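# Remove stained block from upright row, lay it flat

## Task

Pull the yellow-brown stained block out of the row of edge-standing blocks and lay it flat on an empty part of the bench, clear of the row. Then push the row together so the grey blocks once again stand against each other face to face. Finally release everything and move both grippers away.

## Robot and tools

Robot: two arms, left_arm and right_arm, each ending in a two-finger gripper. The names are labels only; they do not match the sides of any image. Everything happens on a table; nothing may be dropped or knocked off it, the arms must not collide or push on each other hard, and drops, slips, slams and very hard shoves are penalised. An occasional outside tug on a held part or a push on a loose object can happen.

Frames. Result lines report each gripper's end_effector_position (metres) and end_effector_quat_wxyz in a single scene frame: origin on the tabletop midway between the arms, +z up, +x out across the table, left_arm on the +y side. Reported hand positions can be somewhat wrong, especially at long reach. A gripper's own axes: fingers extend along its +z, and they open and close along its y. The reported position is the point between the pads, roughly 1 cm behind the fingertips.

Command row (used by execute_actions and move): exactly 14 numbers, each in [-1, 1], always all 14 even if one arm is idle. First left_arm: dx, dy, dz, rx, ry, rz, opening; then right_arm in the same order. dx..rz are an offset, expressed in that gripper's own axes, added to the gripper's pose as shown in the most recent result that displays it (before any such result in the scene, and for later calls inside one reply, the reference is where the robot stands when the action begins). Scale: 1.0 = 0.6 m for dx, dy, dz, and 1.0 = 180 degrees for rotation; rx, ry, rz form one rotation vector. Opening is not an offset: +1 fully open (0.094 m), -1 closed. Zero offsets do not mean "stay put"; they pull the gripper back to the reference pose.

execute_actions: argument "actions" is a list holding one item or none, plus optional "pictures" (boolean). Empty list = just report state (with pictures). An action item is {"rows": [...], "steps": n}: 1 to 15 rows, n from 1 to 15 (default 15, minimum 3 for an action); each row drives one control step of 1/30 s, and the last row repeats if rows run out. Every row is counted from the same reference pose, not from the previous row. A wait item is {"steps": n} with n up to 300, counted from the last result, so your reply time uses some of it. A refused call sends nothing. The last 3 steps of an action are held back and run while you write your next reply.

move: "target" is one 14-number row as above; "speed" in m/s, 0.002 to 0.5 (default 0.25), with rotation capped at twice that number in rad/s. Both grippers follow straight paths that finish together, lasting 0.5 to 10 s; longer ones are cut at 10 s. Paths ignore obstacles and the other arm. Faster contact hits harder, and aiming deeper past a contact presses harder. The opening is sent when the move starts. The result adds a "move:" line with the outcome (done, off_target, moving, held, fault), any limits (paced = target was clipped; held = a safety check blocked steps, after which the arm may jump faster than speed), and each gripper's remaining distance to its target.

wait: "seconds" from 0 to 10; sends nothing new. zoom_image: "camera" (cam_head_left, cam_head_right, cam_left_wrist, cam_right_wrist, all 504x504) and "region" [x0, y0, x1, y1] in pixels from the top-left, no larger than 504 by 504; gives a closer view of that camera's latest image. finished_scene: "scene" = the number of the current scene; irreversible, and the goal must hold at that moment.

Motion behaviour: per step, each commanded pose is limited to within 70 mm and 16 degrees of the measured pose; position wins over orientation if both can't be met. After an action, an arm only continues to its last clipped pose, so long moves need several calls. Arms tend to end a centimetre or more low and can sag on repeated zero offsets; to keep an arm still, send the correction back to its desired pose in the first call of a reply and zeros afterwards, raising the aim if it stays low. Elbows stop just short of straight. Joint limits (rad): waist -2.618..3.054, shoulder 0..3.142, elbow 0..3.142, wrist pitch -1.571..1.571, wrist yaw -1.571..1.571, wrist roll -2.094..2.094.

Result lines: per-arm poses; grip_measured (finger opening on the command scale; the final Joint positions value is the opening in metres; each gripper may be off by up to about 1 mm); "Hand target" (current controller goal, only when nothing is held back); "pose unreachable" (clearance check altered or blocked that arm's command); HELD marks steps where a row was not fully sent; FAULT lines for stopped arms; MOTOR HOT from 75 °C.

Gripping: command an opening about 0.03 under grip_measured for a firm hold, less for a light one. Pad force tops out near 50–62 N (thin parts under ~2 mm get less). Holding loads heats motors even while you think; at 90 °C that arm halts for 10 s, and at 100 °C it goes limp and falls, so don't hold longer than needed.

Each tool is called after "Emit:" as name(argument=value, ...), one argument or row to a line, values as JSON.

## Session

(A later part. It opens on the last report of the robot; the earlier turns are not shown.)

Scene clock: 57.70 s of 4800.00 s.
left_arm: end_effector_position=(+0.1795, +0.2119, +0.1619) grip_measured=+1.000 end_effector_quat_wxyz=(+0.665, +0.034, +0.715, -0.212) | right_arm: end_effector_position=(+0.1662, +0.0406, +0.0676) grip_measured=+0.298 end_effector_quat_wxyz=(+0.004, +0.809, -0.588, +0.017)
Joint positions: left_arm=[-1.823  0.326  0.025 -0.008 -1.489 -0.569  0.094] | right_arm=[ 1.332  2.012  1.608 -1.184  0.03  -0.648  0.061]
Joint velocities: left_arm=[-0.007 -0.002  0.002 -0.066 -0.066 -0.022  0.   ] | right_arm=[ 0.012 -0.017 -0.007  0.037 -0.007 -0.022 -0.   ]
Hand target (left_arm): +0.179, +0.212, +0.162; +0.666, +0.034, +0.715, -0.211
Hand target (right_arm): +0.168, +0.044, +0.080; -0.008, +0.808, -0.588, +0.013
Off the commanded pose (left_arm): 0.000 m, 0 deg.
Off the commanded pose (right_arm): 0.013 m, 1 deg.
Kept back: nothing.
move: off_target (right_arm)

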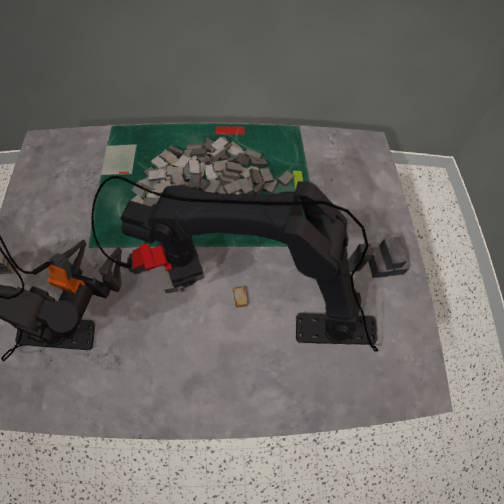

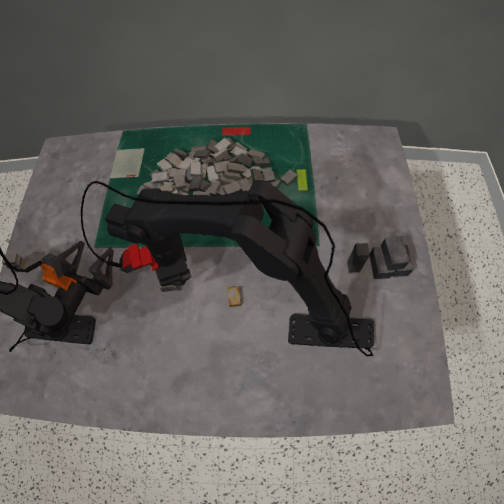

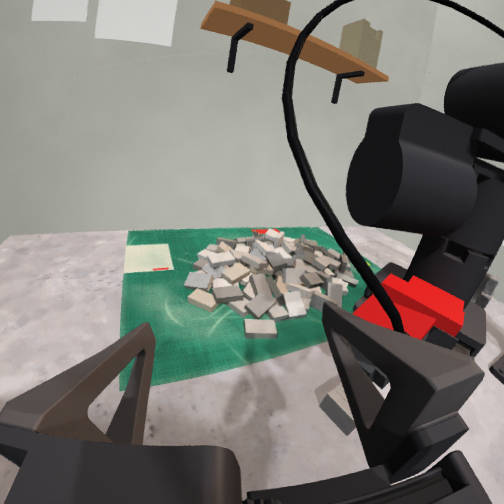

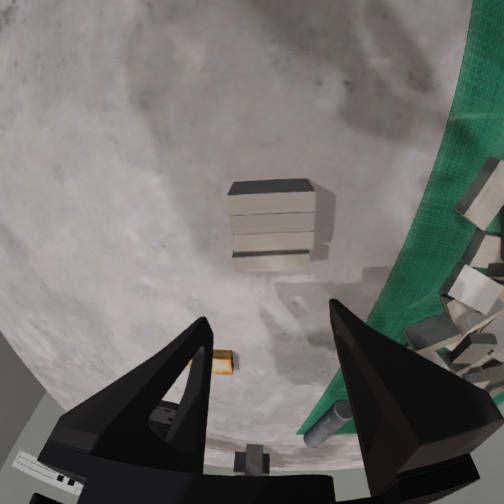

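Emit:
move(
  target=[0,0,0,0,0,0,1,0.03,0,0,0,0,0,-0.7],
  speed=0.06,
)

Emit:
move(
  target=[0,0,0,0,0,0,1,0,0,0.085,0,0,0,-0.7],
  speed=0.06,
)

Emit:
move(
  target=[0,0,0,0,0,0,1,-0.04,0,-0.004,0,0,0,-0.7],
  speed=0.03,
)

Scene clock: 58.70 s of 4800.00 s.
left_arm: end_effector_position=(+0.1795, +0.2119, +0.1620) grip_measured=+1.000 end_effector_quat_wxyz=(+0.665, +0.033, +0.715, -0.212) | right_arm: end_effector_position=(+0.1696, +0.0248, +0.0652) grip_measured=-0.698 end_effector_quat_wxyz=(+0.014, +0.808, -0.589, +0.019)
Joint positions: left_arm=[-1.823  0.326  0.025 -0.006 -1.489 -0.569  0.094] | right_arm=[ 1.308  1.98   1.55  -1.178  0.03  -0.669  0.014]
Joint velocities: left_arm=[ 0.002  0.002 -0.017  0.051 -0.051 -0.037  0.   ] | right_arm=[-0.007 -0.007 -0.002 -0.037 -0.066 -0.037 -0.   ]
Hand target (left_arm): +0.179, +0.212, +0.162; +0.665, +0.034, +0.715, -0.212
Hand target (right_arm): +0.172, +0.023, +0.068; +0.005, +0.809, -0.588, +0.017
Off the commanded pose (left_arm): 0.000 m, 0 deg.
Off the commanded pose (right_arm): 0.004 m, 1 deg.
Kept back: nothing.
move: done

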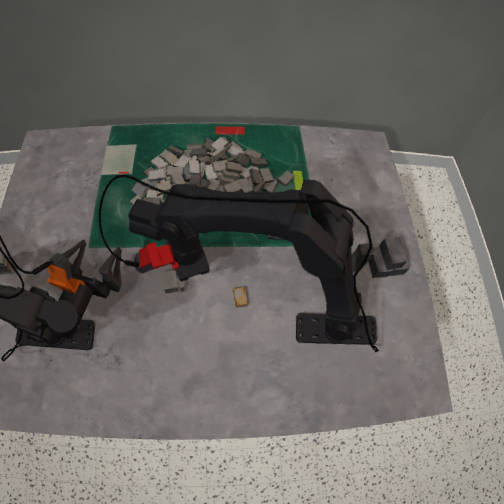

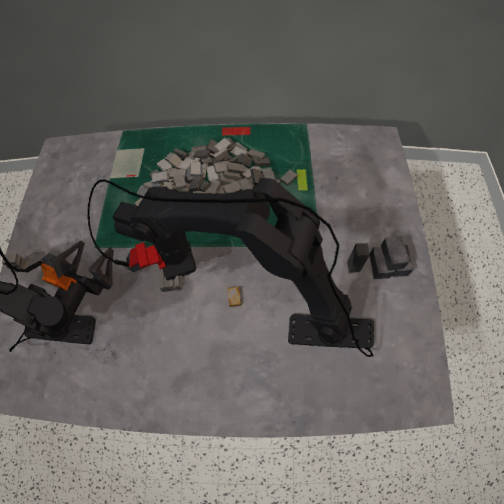

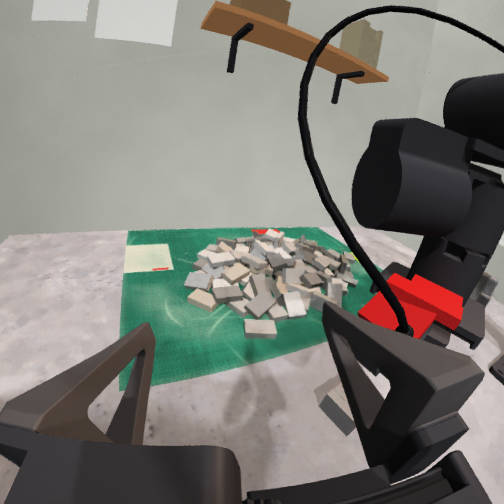

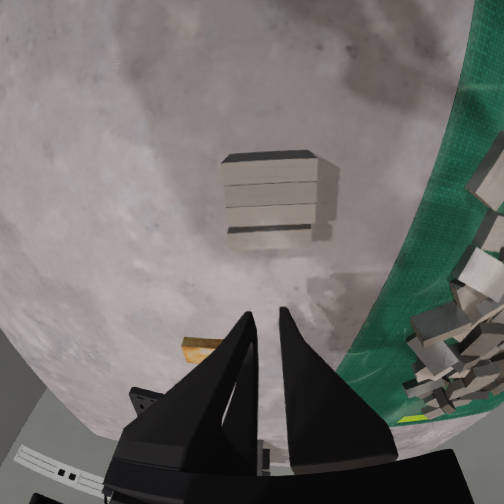

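Scene clock: 60.03 s of 4800.00 s.
left_arm: end_effector_position=(+0.1795, +0.2119, +0.1621) grip_measured=+1.000 end_effector_quat_wxyz=(+0.665, +0.033, +0.715, -0.213) | right_arm: end_effector_position=(+0.1698, +0.0253, +0.0223) grip_measured=-0.698 end_effector_quat_wxyz=(+0.008, +0.808, -0.589, +0.018)
Joint positions: left_arm=[-1.823  0.326  0.025 -0.005 -1.489 -0.569  0.094] | right_arm=[ 1.308  2.015  1.425 -1.005  0.03  -0.669  0.014]
Joint velocities: left_arm=[-0.002  0.002 -0.002 -0.022  0.051  0.007  0.   ] | right_arm=[-0.002 -0.012  0.007 -0.051  0.066 -0.022  0.   ]
Hand target (left_arm): +0.179, +0.212, +0.162; +0.665, +0.033, +0.715, -0.212
Hand target (right_arm): +0.170, +0.023, +0.014; +0.014, +0.808, -0.589, +0.019
Off the commanded pose (left_arm): 0.000 m, 0 deg.
Off the commanded pose (right_arm): 0.009 m, 1 deg.
Kept back: nothing.
move: done

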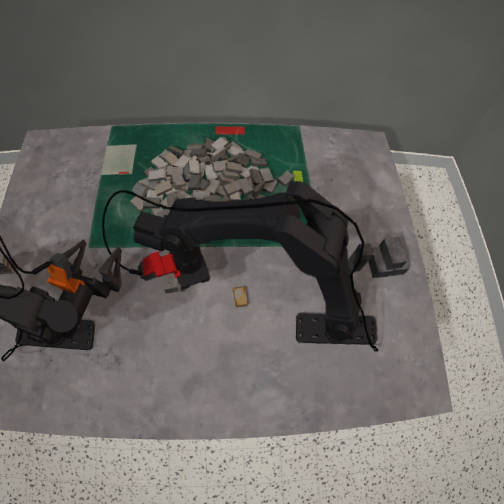

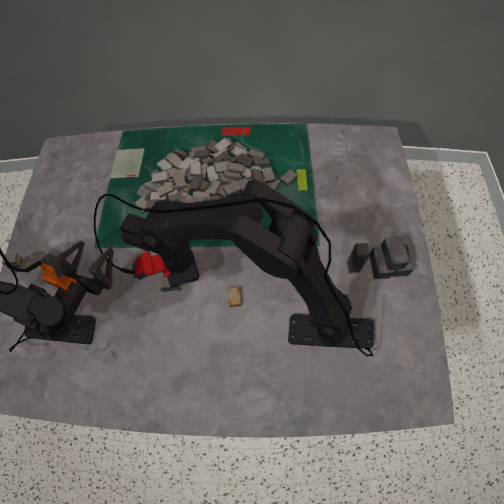

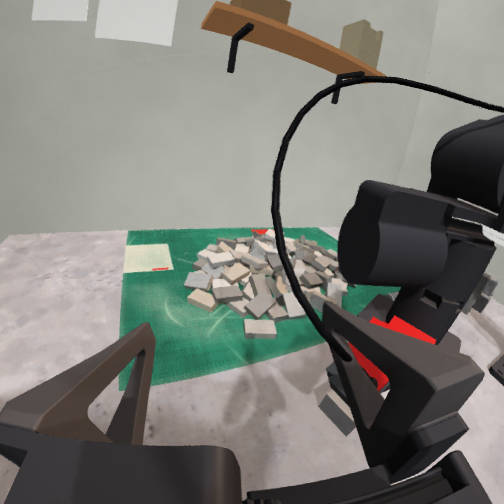

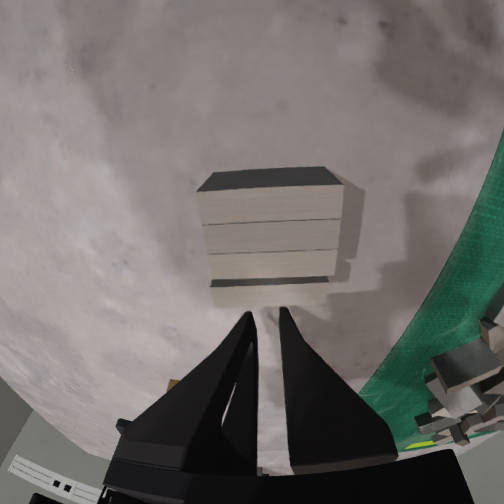

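Scene clock: 61.13 s of 4800.00 s.
left_arm: end_effector_position=(+0.1794, +0.2118, +0.1622) grip_measured=+1.000 end_effector_quat_wxyz=(+0.665, +0.032, +0.715, -0.213) | right_arm: end_effector_position=(+0.1653, +0.0412, +0.0242) grip_measured=-0.698 end_effector_quat_wxyz=(+0.008, +0.807, -0.590, +0.021)
Joint positions: left_arm=[-1.823  0.326  0.025 -0.003 -1.489 -0.569  0.094] | right_arm=[ 1.337  2.063  1.505 -1.04   0.035 -0.638  0.014]
Joint velocities: left_arm=[-0.017 -0.032  0.007  0.022  0.022  0.007  0.   ] | right_arm=[-0.012 -0.007 -0.007  0.037 -0.007  0.081 -0.   ]
Hand target (left_arm): +0.179, +0.212, +0.162; +0.665, +0.033, +0.715, -0.213
Hand target (right_arm): +0.162, +0.048, +0.024; +0.007, +0.808, -0.589, +0.017
Off the commanded pose (left_arm): 0.000 m, 0 deg.
Off the commanded pose (right_arm): 0.008 m, 0 deg.
Kept back: nothing.
move: done

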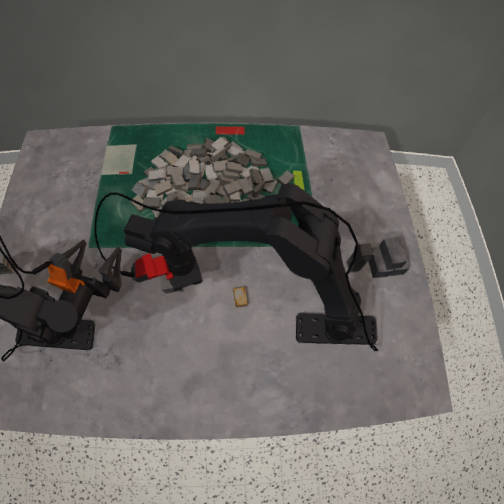

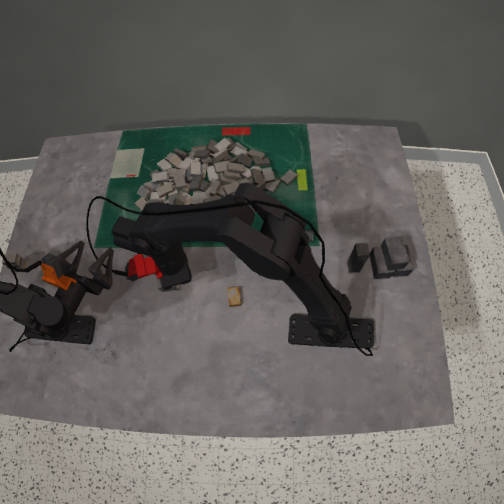

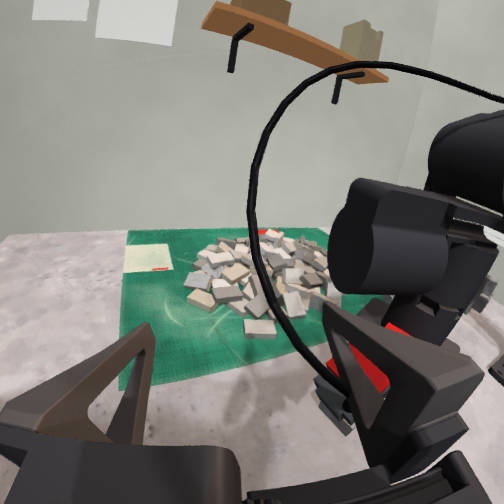

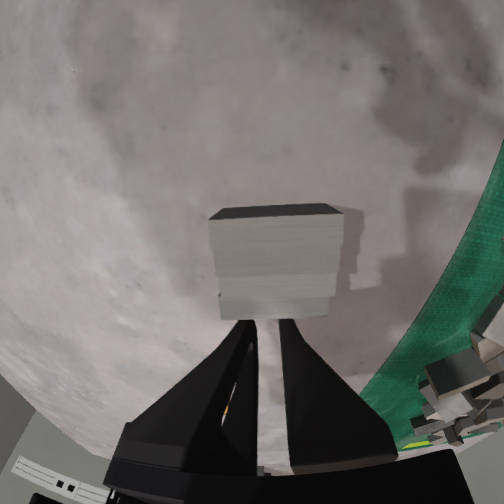

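Closed. Back off and retreat.

Emit:
move(
  target=[0,0,0,0,0,0,1,0.025,0,-0.01,0,0,0,-0.7],
  speed=0.05,
)

Emit:
move(
  target=[0,0,0,0,0,0,1,0.3,0,-0.25,0,0,0,1],
)

Scene clock: 62.13 s of 4800.00 s.
left_arm: end_effector_position=(+0.1794, +0.2118, +0.1624) grip_measured=+1.000 end_effector_quat_wxyz=(+0.665, +0.032, +0.715, -0.214) | right_arm: end_effector_position=(+0.1689, +0.0323, +0.0274) grip_measured=-0.698 end_effector_quat_wxyz=(+0.009, +0.807, -0.590, +0.021)
Joint positions: left_arm=[-1.823  0.326  0.025 -0.002 -1.489 -0.569  0.094] | right_arm=[ 1.32   2.034  1.475 -1.04   0.035 -0.653  0.014]
Joint velocities: left_arm=[-0.002 -0.012 -0.007 -0.022 -0.007  0.11   0.   ] | right_arm=[ 0.012 -0.002 -0.007  0.066 -0.037  0.007 -0.001]
Hand target (left_arm): +0.179, +0.212, +0.162; +0.665, +0.032, +0.715, -0.213
Hand target (right_arm): +0.170, +0.027, +0.030; +0.009, +0.807, -0.590, +0.021
Off the commanded pose (left_arm): 0.000 m, 0 deg.
Off the commanded pose (right_arm): 0.006 m, 0 deg.
Kept back: nothing.
move: done

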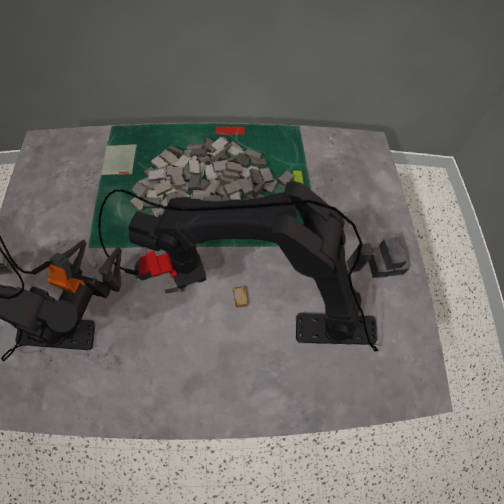

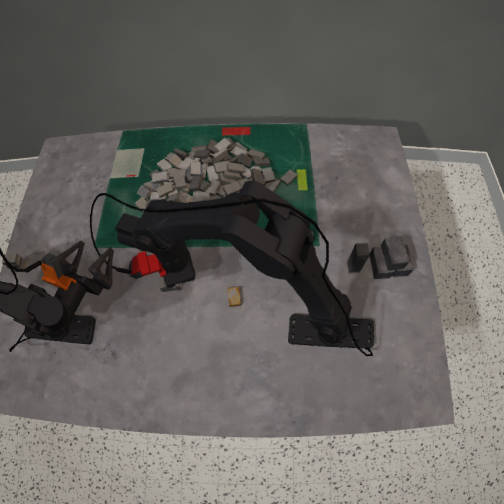

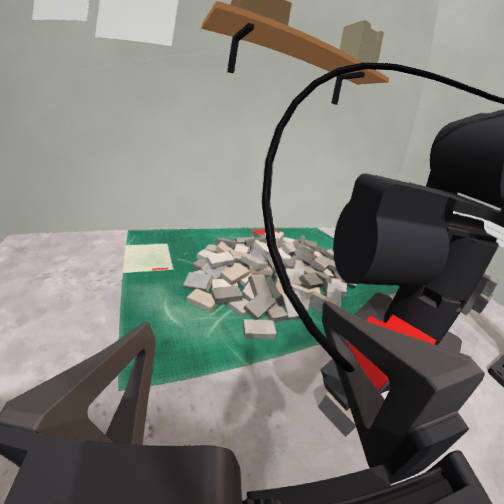

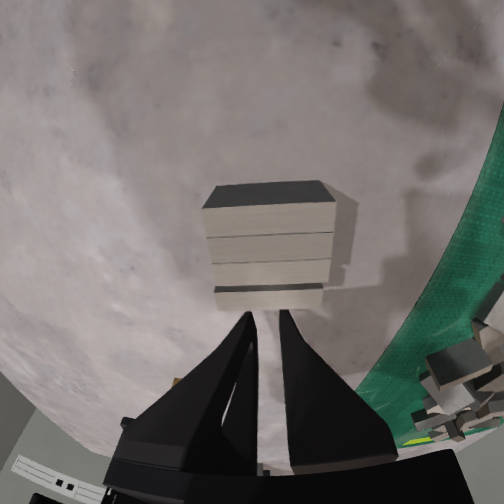

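Scene clock: 63.77 s of 4800.00 s.
left_arm: end_effector_position=(+0.1794, +0.2117, +0.1625) grip_measured=+1.000 end_effector_quat_wxyz=(+0.665, +0.031, +0.715, -0.214) | right_arm: end_effector_position=(+0.2234, -0.1333, +0.1741) grip_measured=+1.000 end_effector_quat_wxyz=(+0.020, +0.805, -0.592, +0.019)
Joint positions: left_arm=[-1.823  0.326  0.025 -0.    -1.489 -0.569  0.094] | right_arm=[ 0.896  1.564  1.482 -1.523  0.044 -1.073  0.094]
Joint velocities: left_arm=[ 0.012  0.017 -0.012  0.022 -0.022 -0.022  0.   ] | right_arm=[-0.007  0.007 -0.037 -0.066 -0.081 -0.066  0.   ]
Hand target (left_arm): +0.179, +0.212, +0.162; +0.665, +0.032, +0.715, -0.214
Hand target (right_arm): +0.224, -0.134, +0.182; +0.012, +0.807, -0.591, +0.019
Off the commanded pose (left_arm): 0.000 m, 0 deg.
Off the commanded pose (right_arm): 0.012 m, 1 deg.
Kept back: nothing.
move: off_target (right_arm)

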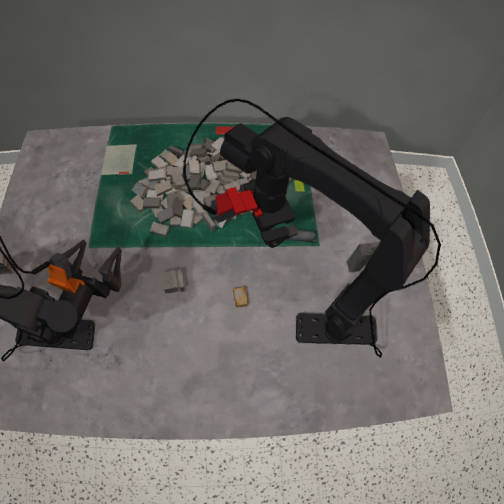

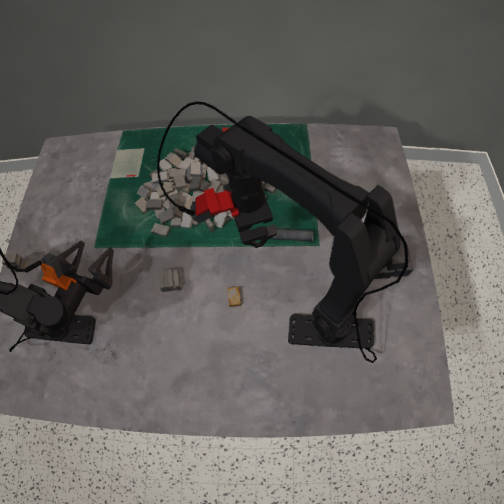

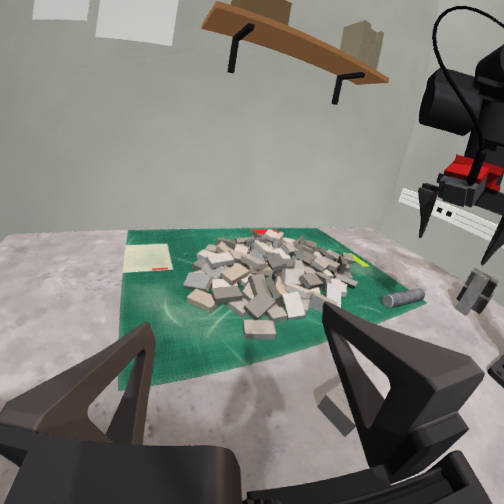

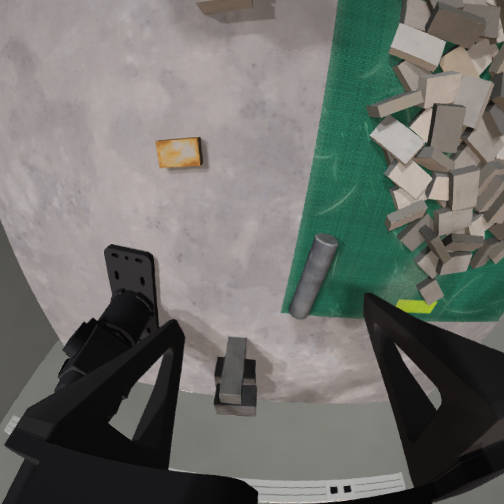

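Emit:
zoom_image(
  camera="cam_head_left",
  region=[150, 255, 200, 305],
)

Region (150, 255, 200, 305) of cam_head_left's 504x504 image, scaled by 10.080, with more detail than that image has.

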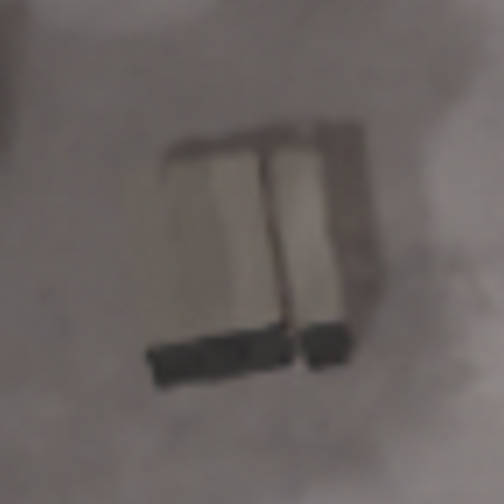

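Emit:
move(
  target=[0,0,0,0,0,0,1,-0.347,-0.006,0.15,0,0,0.5,1],
)

Scene clock: 67.77 s of 4800.00 s.
left_arm: end_effector_position=(+0.1794, +0.2117, +0.1626) grip_measured=+1.000 end_effector_quat_wxyz=(+0.665, +0.031, +0.715, -0.215) | right_arm: end_effector_position=(+0.1627, +0.0539, +0.0752) grip_measured=+1.000 end_effector_quat_wxyz=(-0.001, -0.152, +0.988, -0.034)
Joint positions: left_arm=[-1.823  0.326  0.025  0.001 -1.489 -0.569  0.094] | right_arm=[ 1.351  2.097  1.763 -1.297  0.029  0.95   0.094]
Joint velocities: left_arm=[-0.002 -0.012 -0.002  0.007  0.007  0.051  0.   ] | right_arm=[-0.007 -0.002 -0.007  0.022 -0.007 -0.007  0.   ]
Hand target (left_arm): +0.179, +0.212, +0.162; +0.665, +0.031, +0.715, -0.214
Hand target (right_arm): +0.163, +0.062, +0.076; +0.004, -0.151, +0.988, -0.026
Off the commanded pose (left_arm): 0.000 m, 0 deg.
Off the commanded pose (right_arm): 0.008 m, 1 deg.
Kept back: nothing.
move: done

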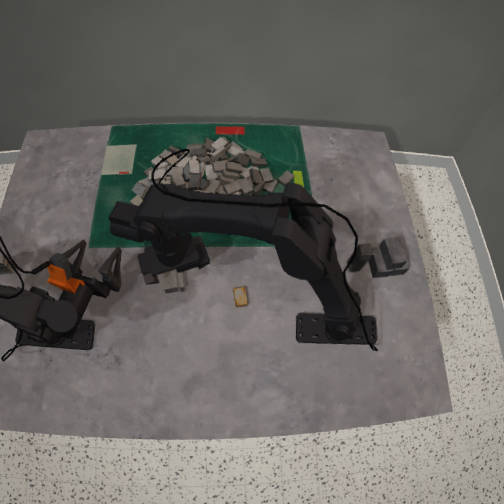

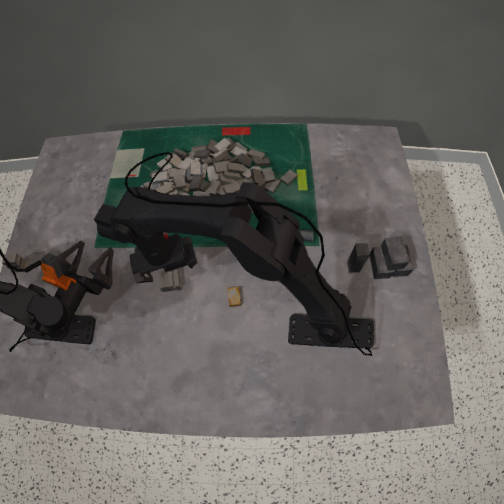

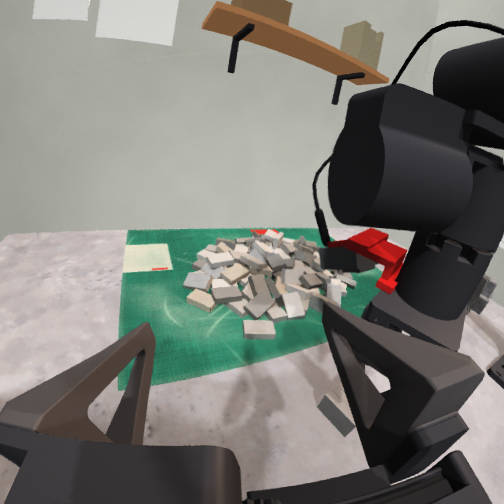

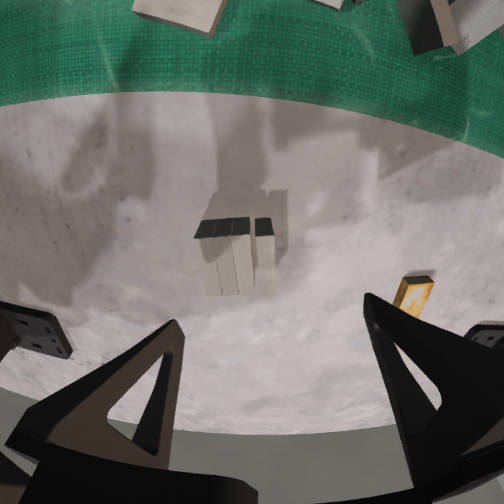

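Emit:
move(
  target=[0,0,0,0,0,0,1,0,0.025,0,0,0,0,0.55],
  speed=0.06,
)

Emit:
move(
  target=[0,0,0,0,0,0,1,0,0,0.1,0,0,0,0.55],
  speed=0.05,
)

Scene clock: 68.73 s of 4800.00 s.
left_arm: end_effector_position=(+0.1794, +0.2117, +0.1628) grip_measured=+1.000 end_effector_quat_wxyz=(+0.665, +0.030, +0.715, -0.215) | right_arm: end_effector_position=(+0.1601, +0.0659, +0.0736) grip_measured=+0.552 end_effector_quat_wxyz=(+0.001, -0.154, +0.988, -0.030)
Joint positions: left_arm=[-1.823  0.326  0.025  0.003 -1.489 -0.569  0.094] | right_arm=[ 1.366  2.133  1.812 -1.302  0.028  0.962  0.073]
Joint velocities: left_arm=[ 0.007 -0.007 -0.002 -0.007  0.007  0.007  0.   ] | right_arm=[ 0.002 -0.017  0.002  0.037 -0.007 -0.051 -0.   ]
Hand target (left_arm): +0.179, +0.212, +0.163; +0.665, +0.030, +0.715, -0.215
Hand target (right_arm): +0.158, +0.068, +0.074; -0.000, -0.153, +0.988, -0.033
Off the commanded pose (left_arm): 0.000 m, 0 deg.
Off the commanded pose (right_arm): 0.003 m, 1 deg.
Kept back: nothing.
move: done

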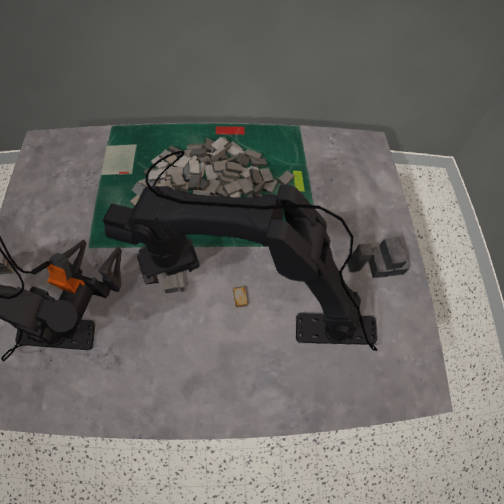

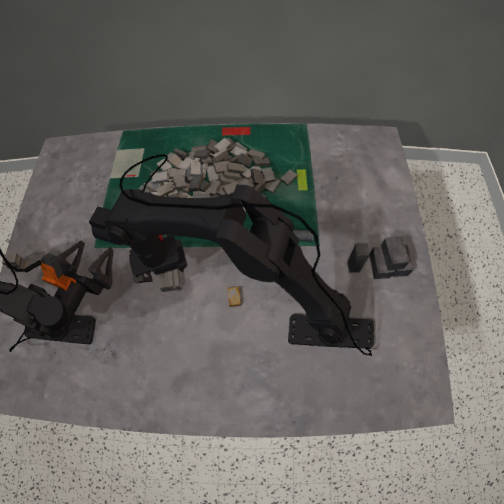

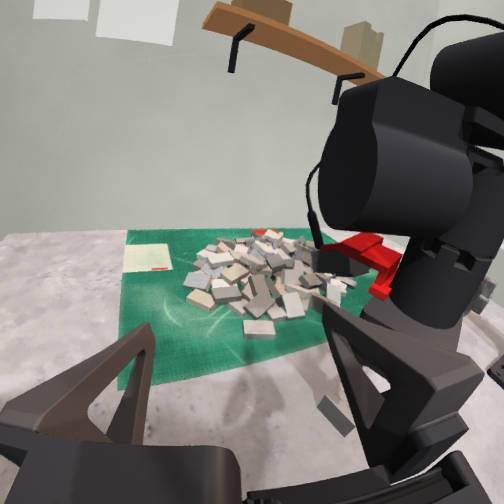

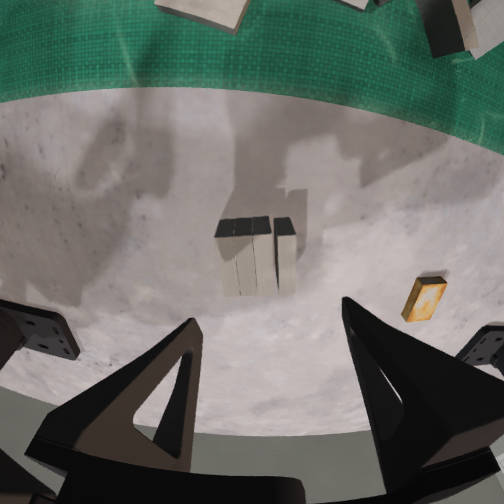

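Scene clock: 70.33 s of 4800.00 s.
left_arm: end_effector_position=(+0.1791, +0.2109, +0.1625) grip_measured=+1.000 end_effector_quat_wxyz=(+0.664, +0.032, +0.715, -0.217) | right_arm: end_effector_position=(+0.1621, +0.0696, +0.0278) grip_measured=+0.552 end_effector_quat_wxyz=(+0.009, -0.152, +0.988, -0.012)
Joint positions: left_arm=[-1.823  0.326  0.025  0.003 -1.484 -0.568  0.094] | right_arm=[ 1.364  2.143  1.645 -1.087  0.028  0.963  0.073]
Joint velocities: left_arm=[ 0.007  0.002  0.002 -0.007 -0.007 -0.007  0.   ] | right_arm=[ 0.002 -0.017 -0.012  0.022 -0.051 -0.037 -0.001]
Hand target (left_arm): +0.179, +0.212, +0.163; +0.665, +0.030, +0.715, -0.215
Hand target (right_arm): +0.160, +0.062, +0.014; +0.001, -0.153, +0.988, -0.029
Off the commanded pose (left_arm): 0.001 m, 0 deg.
Off the commanded pose (right_arm): 0.016 m, 2 deg.
Kept back: nothing.
move: off_target (right_arm)

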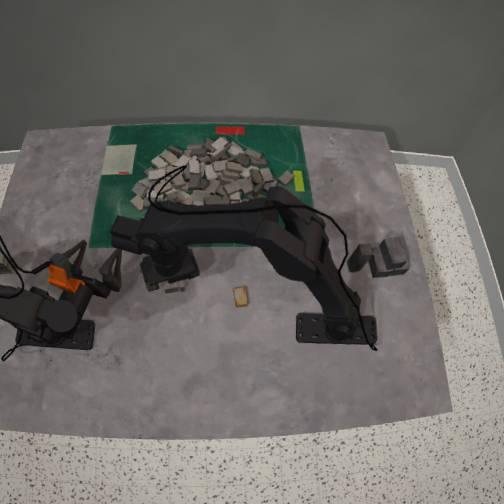

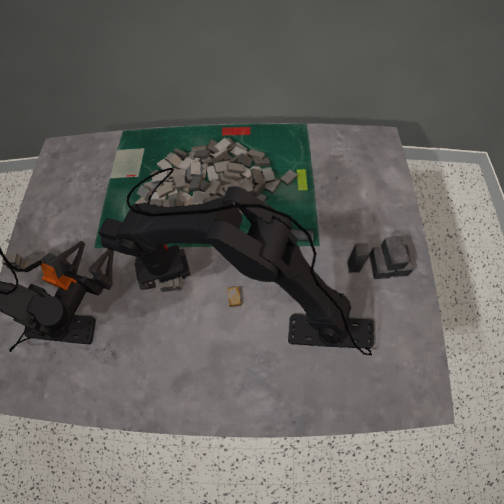

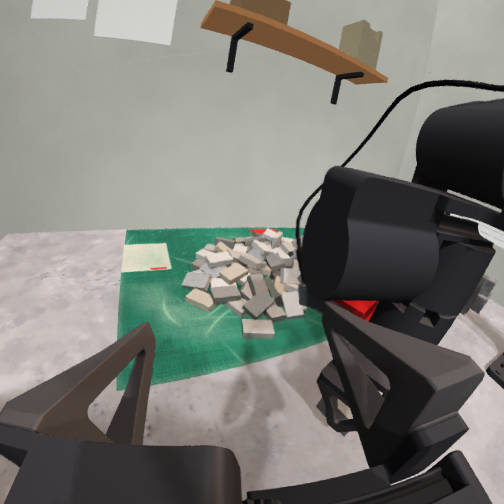

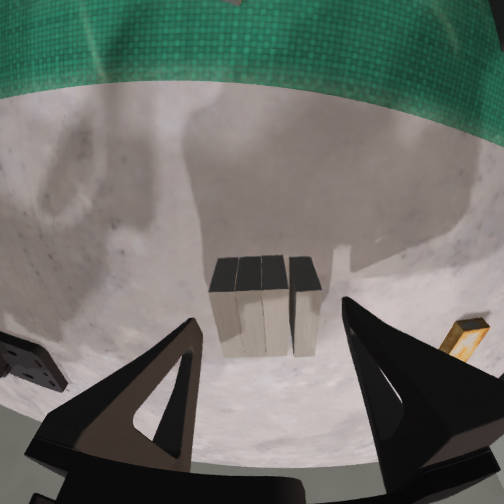

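Emit:
move(
  target=[0.1,0.1,0,0,0,0,-0.5,0,-0.008,0.025,0,0,0,0.55],
  speed=0.05,
)

Scene clock: 72.50 s of 4800.00 s.
left_arm: end_effector_position=(+0.1834, +0.2179, +0.1479) grip_measured=-0.497 end_effector_quat_wxyz=(+0.657, +0.020, +0.723, -0.213) | right_arm: end_effector_position=(+0.1617, +0.0683, +0.0177) grip_measured=+0.552 end_effector_quat_wxyz=(+0.011, -0.152, +0.988, -0.010)
Joint positions: left_arm=[-1.798  0.326  0.025 -0.168 -1.471 -0.754  0.024] | right_arm=[ 1.364  2.143  1.604 -1.039  0.028  0.963  0.073]
Joint velocities: left_arm=[-0.002 -0.007  0.012 -0.037  0.051 -0.037 -0.   ] | right_arm=[-0.002 -0.002  0.007  0.066  0.007 -0.007  0.   ]
Hand target (left_arm): +0.183, +0.218, +0.148; +0.658, +0.022, +0.722, -0.212
Hand target (right_arm): +0.164, +0.065, +0.013; +0.009, -0.152, +0.988, -0.013
Off the commanded pose (left_arm): 0.068 m, 2 deg; position clipped at the last step of the last action.
Off the commanded pose (right_arm): 0.006 m, 0 deg.
Kept back: nothing.
move: held (left_arm); limits=paced,held; held on 37 of 58 steps (left_arm), including the last (left_arm)
pose unreachable (left arm): on one or more control steps of this call this arm could not follow its commanded pose, so it was not sent that pose on those steps. On the call's last step it was still not sent that pose. It may still have moved: this result reports where it is.
cause: the commanded pose would bring two parts of the arm too close to each other (its upper arm (the part past joint 2) and its wrist (the part past joint 5), with joints 3 (elbow) to 5 (wrist yaw) between them).

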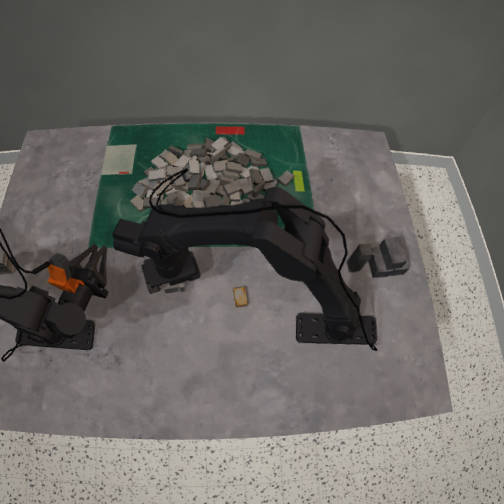

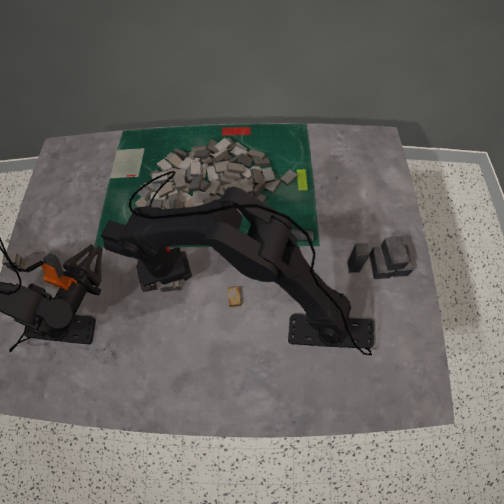

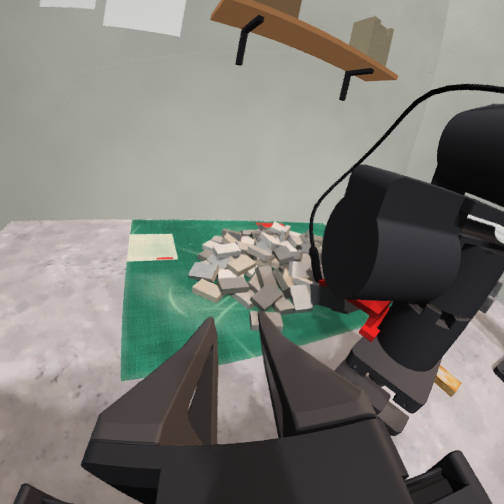

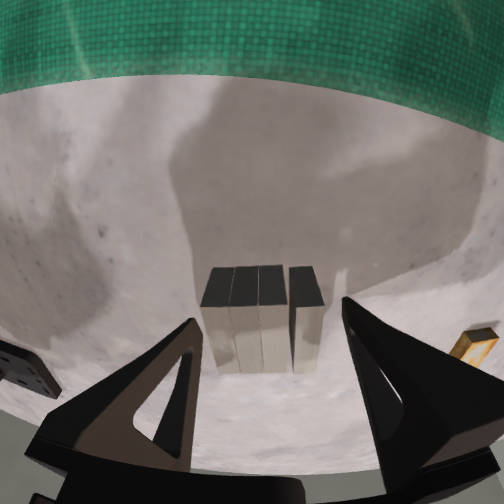

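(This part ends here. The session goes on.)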